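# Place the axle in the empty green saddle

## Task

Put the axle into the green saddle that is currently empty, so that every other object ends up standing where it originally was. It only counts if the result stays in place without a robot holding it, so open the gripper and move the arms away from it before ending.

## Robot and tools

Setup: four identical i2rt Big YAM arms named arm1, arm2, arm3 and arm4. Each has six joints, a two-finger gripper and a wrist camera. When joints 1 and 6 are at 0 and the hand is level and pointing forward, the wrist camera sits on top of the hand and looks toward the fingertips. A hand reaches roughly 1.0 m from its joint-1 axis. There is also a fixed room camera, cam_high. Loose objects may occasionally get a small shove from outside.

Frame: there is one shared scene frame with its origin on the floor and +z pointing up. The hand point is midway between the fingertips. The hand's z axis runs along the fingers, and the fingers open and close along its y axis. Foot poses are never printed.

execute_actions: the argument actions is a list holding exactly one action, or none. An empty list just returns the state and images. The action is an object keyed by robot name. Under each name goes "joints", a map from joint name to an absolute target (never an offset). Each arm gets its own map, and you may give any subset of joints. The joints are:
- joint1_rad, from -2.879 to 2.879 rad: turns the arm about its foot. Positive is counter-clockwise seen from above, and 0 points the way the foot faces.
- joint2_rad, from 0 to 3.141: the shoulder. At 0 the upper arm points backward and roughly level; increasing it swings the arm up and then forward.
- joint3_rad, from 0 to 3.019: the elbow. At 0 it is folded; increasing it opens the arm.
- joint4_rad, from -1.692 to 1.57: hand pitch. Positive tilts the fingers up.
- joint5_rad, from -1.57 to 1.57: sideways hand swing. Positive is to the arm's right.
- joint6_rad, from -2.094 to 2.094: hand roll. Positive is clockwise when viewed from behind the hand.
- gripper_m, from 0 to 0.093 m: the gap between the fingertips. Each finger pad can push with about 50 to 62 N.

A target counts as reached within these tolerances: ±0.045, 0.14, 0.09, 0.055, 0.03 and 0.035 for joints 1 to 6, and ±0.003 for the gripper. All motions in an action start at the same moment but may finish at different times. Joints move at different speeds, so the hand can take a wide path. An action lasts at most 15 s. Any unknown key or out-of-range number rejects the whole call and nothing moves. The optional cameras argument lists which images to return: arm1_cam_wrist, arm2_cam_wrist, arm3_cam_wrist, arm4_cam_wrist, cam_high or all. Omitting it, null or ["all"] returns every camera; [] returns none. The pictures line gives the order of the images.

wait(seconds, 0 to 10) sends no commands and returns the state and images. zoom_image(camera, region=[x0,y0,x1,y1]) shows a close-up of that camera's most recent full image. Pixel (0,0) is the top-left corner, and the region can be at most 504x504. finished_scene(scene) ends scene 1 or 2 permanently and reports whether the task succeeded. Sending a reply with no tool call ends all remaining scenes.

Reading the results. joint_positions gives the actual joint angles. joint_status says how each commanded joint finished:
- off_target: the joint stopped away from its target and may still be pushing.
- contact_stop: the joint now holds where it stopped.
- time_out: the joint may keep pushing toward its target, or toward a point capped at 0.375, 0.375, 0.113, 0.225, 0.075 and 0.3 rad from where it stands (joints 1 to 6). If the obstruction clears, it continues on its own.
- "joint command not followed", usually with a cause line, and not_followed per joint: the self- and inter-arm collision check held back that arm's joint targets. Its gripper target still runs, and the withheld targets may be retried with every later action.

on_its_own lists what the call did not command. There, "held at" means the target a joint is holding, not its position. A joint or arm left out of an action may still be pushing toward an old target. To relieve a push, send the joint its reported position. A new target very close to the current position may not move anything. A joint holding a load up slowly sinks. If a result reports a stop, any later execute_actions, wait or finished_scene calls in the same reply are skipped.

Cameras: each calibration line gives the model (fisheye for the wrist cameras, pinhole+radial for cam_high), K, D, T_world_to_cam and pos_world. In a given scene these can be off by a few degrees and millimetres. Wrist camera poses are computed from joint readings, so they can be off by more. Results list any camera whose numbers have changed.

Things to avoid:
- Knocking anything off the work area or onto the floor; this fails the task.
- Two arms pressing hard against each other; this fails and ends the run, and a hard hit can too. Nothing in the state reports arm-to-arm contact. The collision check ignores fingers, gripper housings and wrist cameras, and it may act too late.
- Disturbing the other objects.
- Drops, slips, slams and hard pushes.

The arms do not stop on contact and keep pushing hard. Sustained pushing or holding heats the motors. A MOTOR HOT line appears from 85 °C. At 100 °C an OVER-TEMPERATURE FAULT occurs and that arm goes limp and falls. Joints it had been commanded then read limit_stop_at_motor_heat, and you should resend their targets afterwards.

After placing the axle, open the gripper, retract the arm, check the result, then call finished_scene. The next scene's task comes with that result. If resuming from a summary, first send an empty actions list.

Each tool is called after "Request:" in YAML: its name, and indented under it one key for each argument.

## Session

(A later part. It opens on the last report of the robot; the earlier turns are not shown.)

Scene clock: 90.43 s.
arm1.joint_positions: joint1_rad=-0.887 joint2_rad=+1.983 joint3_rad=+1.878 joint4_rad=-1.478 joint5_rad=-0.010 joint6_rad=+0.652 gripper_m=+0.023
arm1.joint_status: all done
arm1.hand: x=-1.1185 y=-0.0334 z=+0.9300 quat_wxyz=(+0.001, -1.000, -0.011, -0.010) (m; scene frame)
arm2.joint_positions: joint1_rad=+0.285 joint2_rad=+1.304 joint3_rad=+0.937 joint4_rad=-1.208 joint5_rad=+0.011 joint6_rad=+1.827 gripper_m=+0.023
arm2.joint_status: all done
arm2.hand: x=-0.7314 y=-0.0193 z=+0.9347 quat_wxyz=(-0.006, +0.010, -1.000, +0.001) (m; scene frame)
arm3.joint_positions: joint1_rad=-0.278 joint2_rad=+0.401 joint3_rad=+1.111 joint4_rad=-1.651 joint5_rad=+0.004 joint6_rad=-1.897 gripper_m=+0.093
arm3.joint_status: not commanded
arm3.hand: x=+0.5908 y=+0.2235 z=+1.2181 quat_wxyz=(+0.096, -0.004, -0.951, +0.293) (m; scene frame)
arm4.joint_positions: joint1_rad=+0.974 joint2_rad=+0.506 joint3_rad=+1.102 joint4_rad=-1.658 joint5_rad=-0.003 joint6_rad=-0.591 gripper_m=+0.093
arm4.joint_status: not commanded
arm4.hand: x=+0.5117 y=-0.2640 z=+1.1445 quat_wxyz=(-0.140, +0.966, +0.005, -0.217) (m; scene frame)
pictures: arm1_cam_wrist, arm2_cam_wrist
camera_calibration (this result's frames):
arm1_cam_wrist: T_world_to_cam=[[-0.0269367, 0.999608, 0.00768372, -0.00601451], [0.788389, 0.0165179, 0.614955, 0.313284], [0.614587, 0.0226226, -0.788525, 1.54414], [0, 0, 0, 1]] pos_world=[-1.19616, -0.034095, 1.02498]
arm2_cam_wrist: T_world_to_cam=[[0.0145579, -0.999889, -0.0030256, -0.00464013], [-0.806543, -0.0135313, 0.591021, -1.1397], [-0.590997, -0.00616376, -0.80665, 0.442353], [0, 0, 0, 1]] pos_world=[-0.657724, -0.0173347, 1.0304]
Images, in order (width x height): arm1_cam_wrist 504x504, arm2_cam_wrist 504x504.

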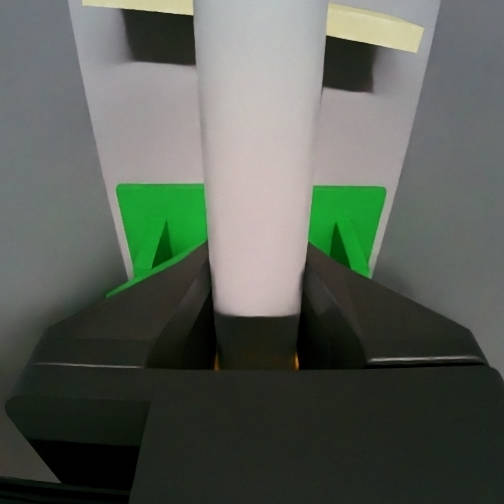

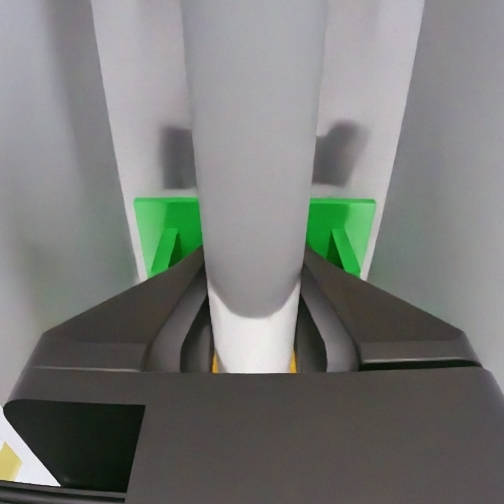

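Request:
execute_actions:
  actions:
    - {"arm2":{"joints":{"joint2_rad":1.345,"joint3_rad":0.875,"joint4_rad":-1.04}},"arm1":{"joints":{"joint2_rad":1.97,"joint3_rad":1.805,"joint4_rad":-1.33}}}
  cameras: ["arm2_cam_wrist","arm1_cam_wrist"]

Request:
execute_actions:
  actions:
    - {"arm2":{"joints":{"joint2_rad":1.375,"joint3_rad":0.845,"joint4_rad":-1.0}},"arm1":{"joints":{"joint2_rad":2.0,"joint3_rad":1.765,"joint4_rad":-1.29}}}
  cameras: ["arm2_cam_wrist","arm1_cam_wrist"]

Scene clock: 91.60 s.
arm1.joint_positions: joint1_rad=-0.889 joint2_rad=+2.000 joint3_rad=+1.779 joint4_rad=-1.344 joint5_rad=-0.008 joint6_rad=+0.657 gripper_m=+0.023
arm1.joint_status: all done
arm1.hand: x=-1.1211 y=-0.0341 z=+0.8824 quat_wxyz=(-0.003, -1.000, -0.008, -0.002) (m; scene frame)
arm2.joint_positions: joint1_rad=+0.285 joint2_rad=+1.373 joint3_rad=+0.848 joint4_rad=-1.051 joint5_rad=+0.007 joint6_rad=+1.831 gripper_m=+0.023
arm2.joint_status: all done
arm2.hand: x=-0.7322 y=-0.0194 z=+0.8816 quat_wxyz=(-0.004, +0.008, -1.000, +0.002) (m; scene frame)
arm3.joint_positions: joint1_rad=-0.278 joint2_rad=+0.401 joint3_rad=+1.111 joint4_rad=-1.651 joint5_rad=+0.004 joint6_rad=-1.897 gripper_m=+0.093
arm3.joint_status: not commanded
arm3.hand: x=+0.5908 y=+0.2235 z=+1.2181 quat_wxyz=(+0.096, -0.004, -0.951, +0.293) (m; scene frame)
arm4.joint_positions: joint1_rad=+0.974 joint2_rad=+0.506 joint3_rad=+1.102 joint4_rad=-1.658 joint5_rad=-0.003 joint6_rad=-0.591 gripper_m=+0.093
arm4.joint_status: not commanded
arm4.hand: x=+0.5117 y=-0.2640 z=+1.1445 quat_wxyz=(-0.140, +0.966, +0.005, -0.217) (m; scene frame)
pictures: arm1_cam_wrist, arm2_cam_wrist
camera_calibration (this result's frames):
arm1_cam_wrist: T_world_to_cam=[[-0.0208014, 0.999783, -0.000963237, 0.00941424], [0.798034, 0.0171842, 0.602367, 0.366574], [0.602253, 0.0117614, -0.798218, 1.5026], [0, 0, 0, 1]] pos_world=[-1.19729, -0.0333842, 0.978604]
arm2_cam_wrist: T_world_to_cam=[[0.0103342, -0.999947, -0.00039516, -0.0103576], [-0.804233, -0.00854641, 0.594253, -1.11007], [-0.594225, -0.00582335, -0.804278, 0.394629], [0, 0, 0, 1]] pos_world=[-0.658147, -0.017546, 0.977048]
Images, in order (width x height): arm1_cam_wrist 504x504, arm2_cam_wrist 504x504.

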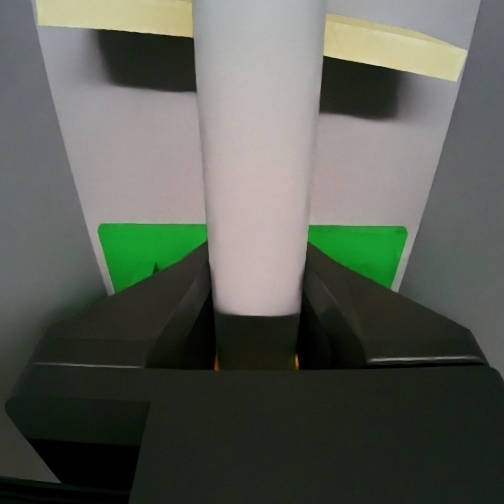

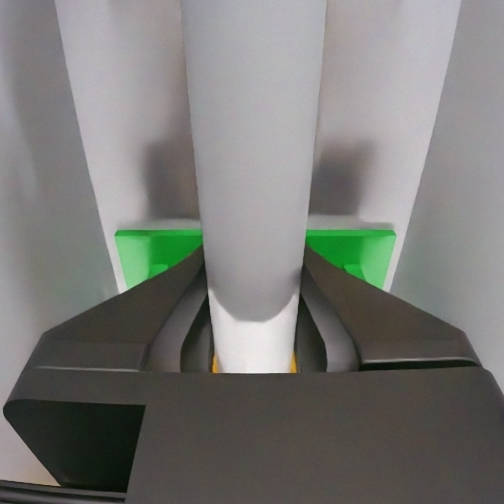

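Scene clock: 92.20 s.
arm1.joint_positions: joint1_rad=-0.887 joint2_rad=+2.000 joint3_rad=+1.761 joint4_rad=-1.314 joint5_rad=-0.008 joint6_rad=+0.656 gripper_m=+0.023
arm1.joint_status: all done
arm1.hand: x=-1.1215 y=-0.0359 z=+0.8758 quat_wxyz=(-0.007, -1.000, -0.009, +0.003) (m; scene frame)
arm2.joint_positions: joint1_rad=+0.285 joint2_rad=+1.383 joint3_rad=+0.828 joint4_rad=-1.017 joint5_rad=+0.005 joint6_rad=+1.828 gripper_m=+0.023
arm2.joint_status: all done
arm2.hand: x=-0.7322 y=-0.0204 z=+0.8718 quat_wxyz=(-0.002, +0.010, -1.000, +0.000) (m; scene frame)
arm3.joint_positions: joint1_rad=-0.278 joint2_rad=+0.401 joint3_rad=+1.111 joint4_rad=-1.651 joint5_rad=+0.004 joint6_rad=-1.897 gripper_m=+0.093
arm3.joint_status: not commanded
arm3.hand: x=+0.5908 y=+0.2235 z=+1.2181 quat_wxyz=(+0.096, -0.004, -0.951, +0.293) (m; scene frame)
arm4.joint_positions: joint1_rad=+0.974 joint2_rad=+0.506 joint3_rad=+1.102 joint4_rad=-1.658 joint5_rad=-0.003 joint6_rad=-0.591 gripper_m=+0.093
arm4.joint_status: not commanded
arm4.hand: x=+0.5117 y=-0.2640 z=+1.1445 quat_wxyz=(-0.140, +0.966, +0.005, -0.217) (m; scene frame)
pictures: arm1_cam_wrist, arm2_cam_wrist
camera_calibration (this result's frames):
arm1_cam_wrist: T_world_to_cam=[[-0.0231352, 0.999695, -0.0086012, 0.0153221], [0.803875, 0.0237169, 0.594325, 0.384788], [0.594348, 0.00683551, -0.804179, 1.49377], [0, 0, 0, 1]] pos_world=[-1.19678, -0.0346541, 0.972701]
arm2_cam_wrist: T_world_to_cam=[[0.0133717, -0.999902, -0.00402744, -0.00593716], [-0.80264, -0.0131356, 0.59632, -1.10497], [-0.596314, -0.00474124, -0.802737, 0.383873], [0, 0, 0, 1]] pos_world=[-0.657907, -0.018631, 0.967042]
Images, in order (width x height): arm1_cam_wrist 504x504, arm2_cam_wrist 504x504.

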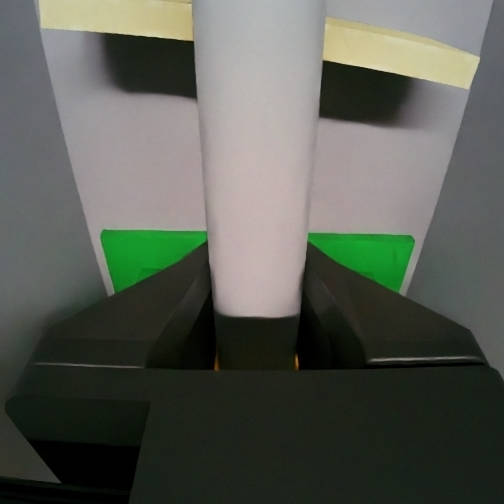

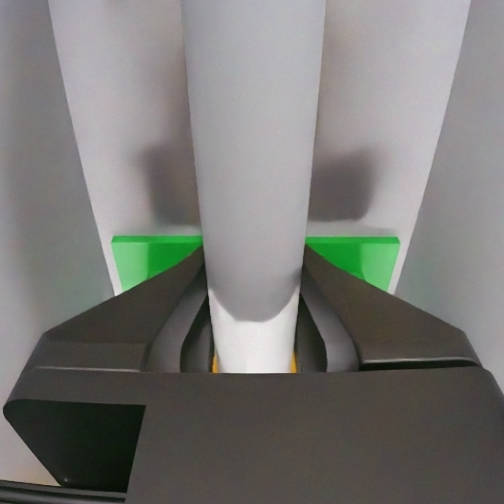

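Load has come off the joints, so it's seated. Release and lift.

Request:
execute_actions:
  actions:
    - {"arm2":{"joints":{"gripper_m":0.093}},"arm1":{"joints":{"gripper_m":0.093}}}
  cameras: ["arm2_cam_wrist","arm1_cam_wrist"]

Request:
execute_actions:
  actions:
    - {"arm2":{"joints":{"joint2_rad":1.24,"joint3_rad":1.17,"joint4_rad":-1.45}},"arm1":{"joints":{"joint2_rad":1.95,"joint3_rad":2.1,"joint4_rad":-1.66}}}
  cameras: []

Request:
execute_actions:
  actions:
    - {"arm2":{"joints":{"joint2_rad":0.5}},"arm1":{"joints":{"joint2_rad":1.0,"joint3_rad":1.6}}}

Scene clock: 93.10 s.
arm1.joint_positions: joint1_rad=-0.887 joint2_rad=+2.000 joint3_rad=+1.761 joint4_rad=-1.305 joint5_rad=-0.002 joint6_rad=+0.655 gripper_m=+0.093
arm1.joint_status: all done
arm1.hand: x=-1.1241 y=-0.0362 z=+0.8758 quat_wxyz=(-0.008, -1.000, -0.009, +0.008) (m; scene frame)
arm2.joint_positions: joint1_rad=+0.285 joint2_rad=+1.382 joint3_rad=+0.828 joint4_rad=-1.011 joint5_rad=+0.004 joint6_rad=+1.820 gripper_m=+0.093
arm2.joint_status: all done
arm2.hand: x=-0.7327 y=-0.0191 z=+0.8722 quat_wxyz=(-0.001, +0.014, -1.000, -0.003) (m; scene frame)
arm3.joint_positions: joint1_rad=-0.278 joint2_rad=+0.401 joint3_rad=+1.111 joint4_rad=-1.651 joint5_rad=+0.004 joint6_rad=-1.897 gripper_m=+0.093
arm3.joint_status: not commanded
arm3.hand: x=+0.5908 y=+0.2235 z=+1.2181 quat_wxyz=(+0.096, -0.004, -0.951, +0.293) (m; scene frame)
arm4.joint_positions: joint1_rad=+0.974 joint2_rad=+0.506 joint3_rad=+1.102 joint4_rad=-1.658 joint5_rad=-0.003 joint6_rad=-0.591 gripper_m=+0.093
arm4.joint_status: not commanded
arm4.hand: x=+0.5117 y=-0.2640 z=+1.1445 quat_wxyz=(-0.140, +0.966, +0.005, -0.217) (m; scene frame)
pictures: arm1_cam_wrist, arm2_cam_wrist
camera_calibration (this result's frames):
arm1_cam_wrist: T_world_to_cam=[[-0.0235122, 0.999677, -0.00965, 0.016018], [0.809893, 0.0247058, 0.586057, 0.400868], [0.586106, 0.00596403, -0.810212, 1.4913], [0, 0, 0, 1]] pos_world=[-1.19834, -0.0348108, 0.973494]
arm2_cam_wrist: T_world_to_cam=[[0.0213607, -0.999721, -0.0100724, 0.00649639], [-0.801011, -0.0231419, 0.598202, -1.10622], [-0.598268, -0.0047099, -0.801282, 0.381174], [0, 0, 0, 1]] pos_world=[-0.65819, -0.0173102, 0.967236]
Images, in order (width x height): arm1_cam_wrist 504x504, arm2_cam_wrist 504x504.

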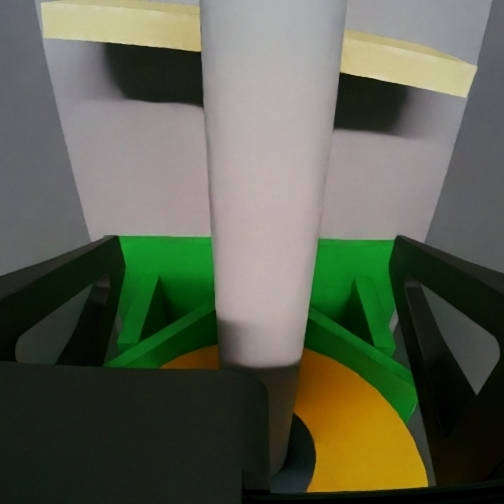

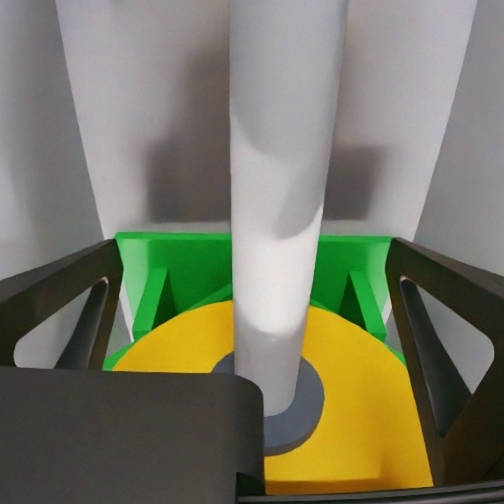

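Scene clock: 94.40 s.
arm1.joint_positions: joint1_rad=-0.887 joint2_rad=+1.940 joint3_rad=+2.068 joint4_rad=-1.647 joint5_rad=-0.002 joint6_rad=+0.655 gripper_m=+0.093
arm1.joint_status: all done
arm1.hand: x=-1.1205 y=-0.0333 z=+1.0280 quat_wxyz=(-0.016, -1.000, -0.009, +0.018) (m; scene frame)
arm2.joint_positions: joint1_rad=+0.285 joint2_rad=+1.228 joint3_rad=+1.142 joint4_rad=-1.440 joint5_rad=+0.004 joint6_rad=+1.820 gripper_m=+0.093
arm2.joint_status: all done
arm2.hand: x=-0.7344 y=-0.0128 z=+1.0352 quat_wxyz=(+0.004, +0.014, -1.000, -0.022) (m; scene frame)
arm3.joint_positions: joint1_rad=-0.278 joint2_rad=+0.401 joint3_rad=+1.111 joint4_rad=-1.651 joint5_rad=+0.004 joint6_rad=-1.897 gripper_m=+0.093
arm3.joint_status: not commanded
arm3.hand: x=+0.5908 y=+0.2235 z=+1.2181 quat_wxyz=(+0.096, -0.004, -0.951, +0.293) (m; scene frame)
arm4.joint_positions: joint1_rad=+0.974 joint2_rad=+0.506 joint3_rad=+1.102 joint4_rad=-1.658 joint5_rad=-0.003 joint6_rad=-0.591 gripper_m=+0.093
arm4.joint_status: not commanded
arm4.hand: x=+0.5117 y=-0.2640 z=+1.1445 quat_wxyz=(-0.140, +0.966, +0.005, -0.217) (m; scene frame)
pictures: none
No camera images: the call's "cameras" was empty. Leave "cameras" out to get every camera's image.

Scene clock: 96.13 s.
arm1.joint_positions: joint1_rad=-0.887 joint2_rad=+0.995 joint3_rad=+1.597 joint4_rad=-1.649 joint5_rad=-0.002 joint6_rad=+0.654 gripper_m=+0.093
arm1.joint_status: all done
arm1.hand: x=-0.8844 y=+0.1551 z=+1.2552 quat_wxyz=(-0.159, -0.966, -0.010, +0.201) (m; scene frame)
arm2.joint_positions: joint1_rad=+0.285 joint2_rad=+0.495 joint3_rad=+1.142 joint4_rad=-1.442 joint5_rad=+0.004 joint6_rad=+1.819 gripper_m=+0.093
arm2.joint_status: all done
arm2.hand: x=-0.6927 y=-0.1592 z=+1.2288 quat_wxyz=(+0.097, +0.012, -0.926, -0.366) (m; scene frame)
arm3.joint_positions: joint1_rad=-0.278 joint2_rad=+0.401 joint3_rad=+1.111 joint4_rad=-1.651 joint5_rad=+0.004 joint6_rad=-1.897 gripper_m=+0.093
arm3.joint_status: not commanded
arm3.hand: x=+0.5908 y=+0.2235 z=+1.2181 quat_wxyz=(+0.096, -0.004, -0.951, +0.293) (m; scene frame)
arm4.joint_positions: joint1_rad=+0.974 joint2_rad=+0.506 joint3_rad=+1.102 joint4_rad=-1.658 joint5_rad=-0.003 joint6_rad=-0.591 gripper_m=+0.093
arm4.joint_status: not commanded
arm4.hand: x=+0.5117 y=-0.2640 z=+1.1445 quat_wxyz=(-0.140, +0.966, +0.005, -0.217) (m; scene frame)
pictures: arm1_cam_wrist, arm2_cam_wrist, arm3_cam_wrist, arm4_cam_wrist, cam_high
camera_calibration (this result's frames):
arm1_cam_wrist: T_world_to_cam=[[-0.0852534, 0.951252, -0.296396, 0.146895], [0.966864, 0.15083, 0.205971, 0.576035], [0.240636, -0.269015, -0.932591, 1.54778], [0, 0, 0, 1]] pos_world=[-0.916876, 0.189758, 1.36834]
arm2_cam_wrist: T_world_to_cam=[[-0.0546537, -0.729785, -0.681489, 0.684507], [-0.671799, -0.478059, 0.565815, -1.23386], [-0.738715, 0.488747, -0.464141, 0.257162], [0, 0, 0, 1]] pos_world=[-0.601527, -0.216003, 1.28398]
arm3_cam_wrist: T_world_to_cam=[[0.0564239, -0.836248, 0.545442, -0.511331], [-0.68468, 0.365205, 0.630744, -0.439066], [-0.726656, -0.409042, -0.551956, 1.32187], [0, 0, 0, 1]] pos_world=[0.688776, 0.27345, 1.28545]
arm4_cam_wrist: T_world_to_cam=[[0.0504486, 0.959808, 0.276085, -0.0879406], [0.978177, -0.103273, 0.180288, -0.72895], [0.201554, 0.260965, -0.944073, 1.17112], [0, 0, 0, 1]] pos_world=[0.481436, -0.296496, 1.26132]
Images, in order (width x height): arm1_cam_wrist 504x504, arm2_cam_wrist 504x504, arm3_cam_wrist 504x504, arm4_cam_wrist 504x504, cam_high 504x504.

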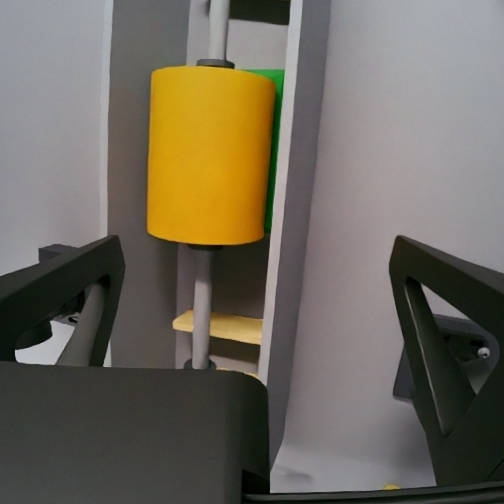

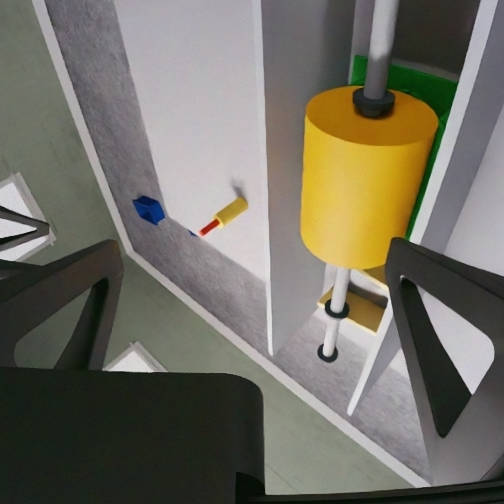

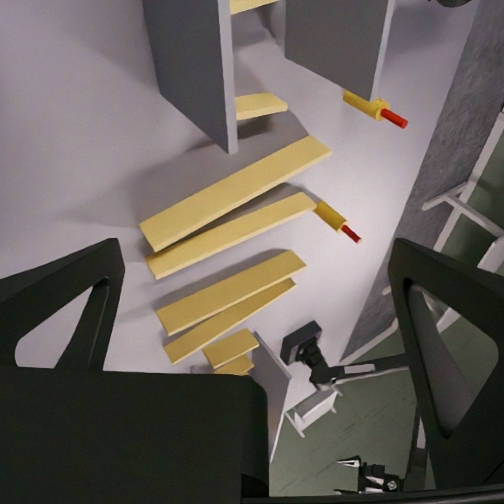

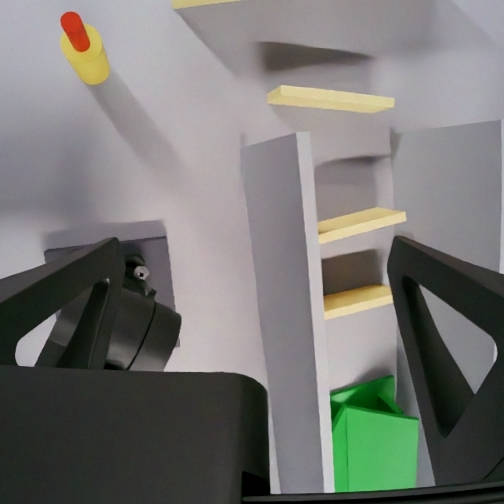

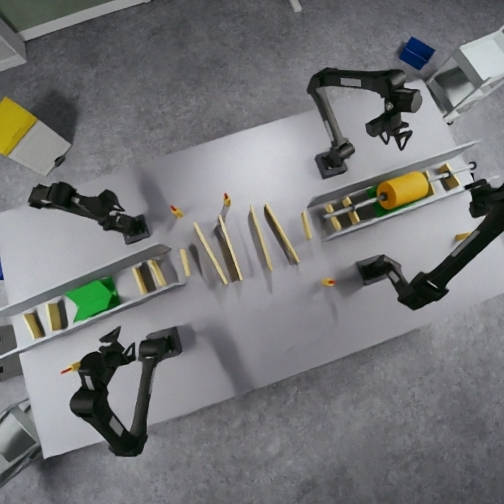

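Request:
finished_scene:
  scene: 1

The scene is finished: the task was done.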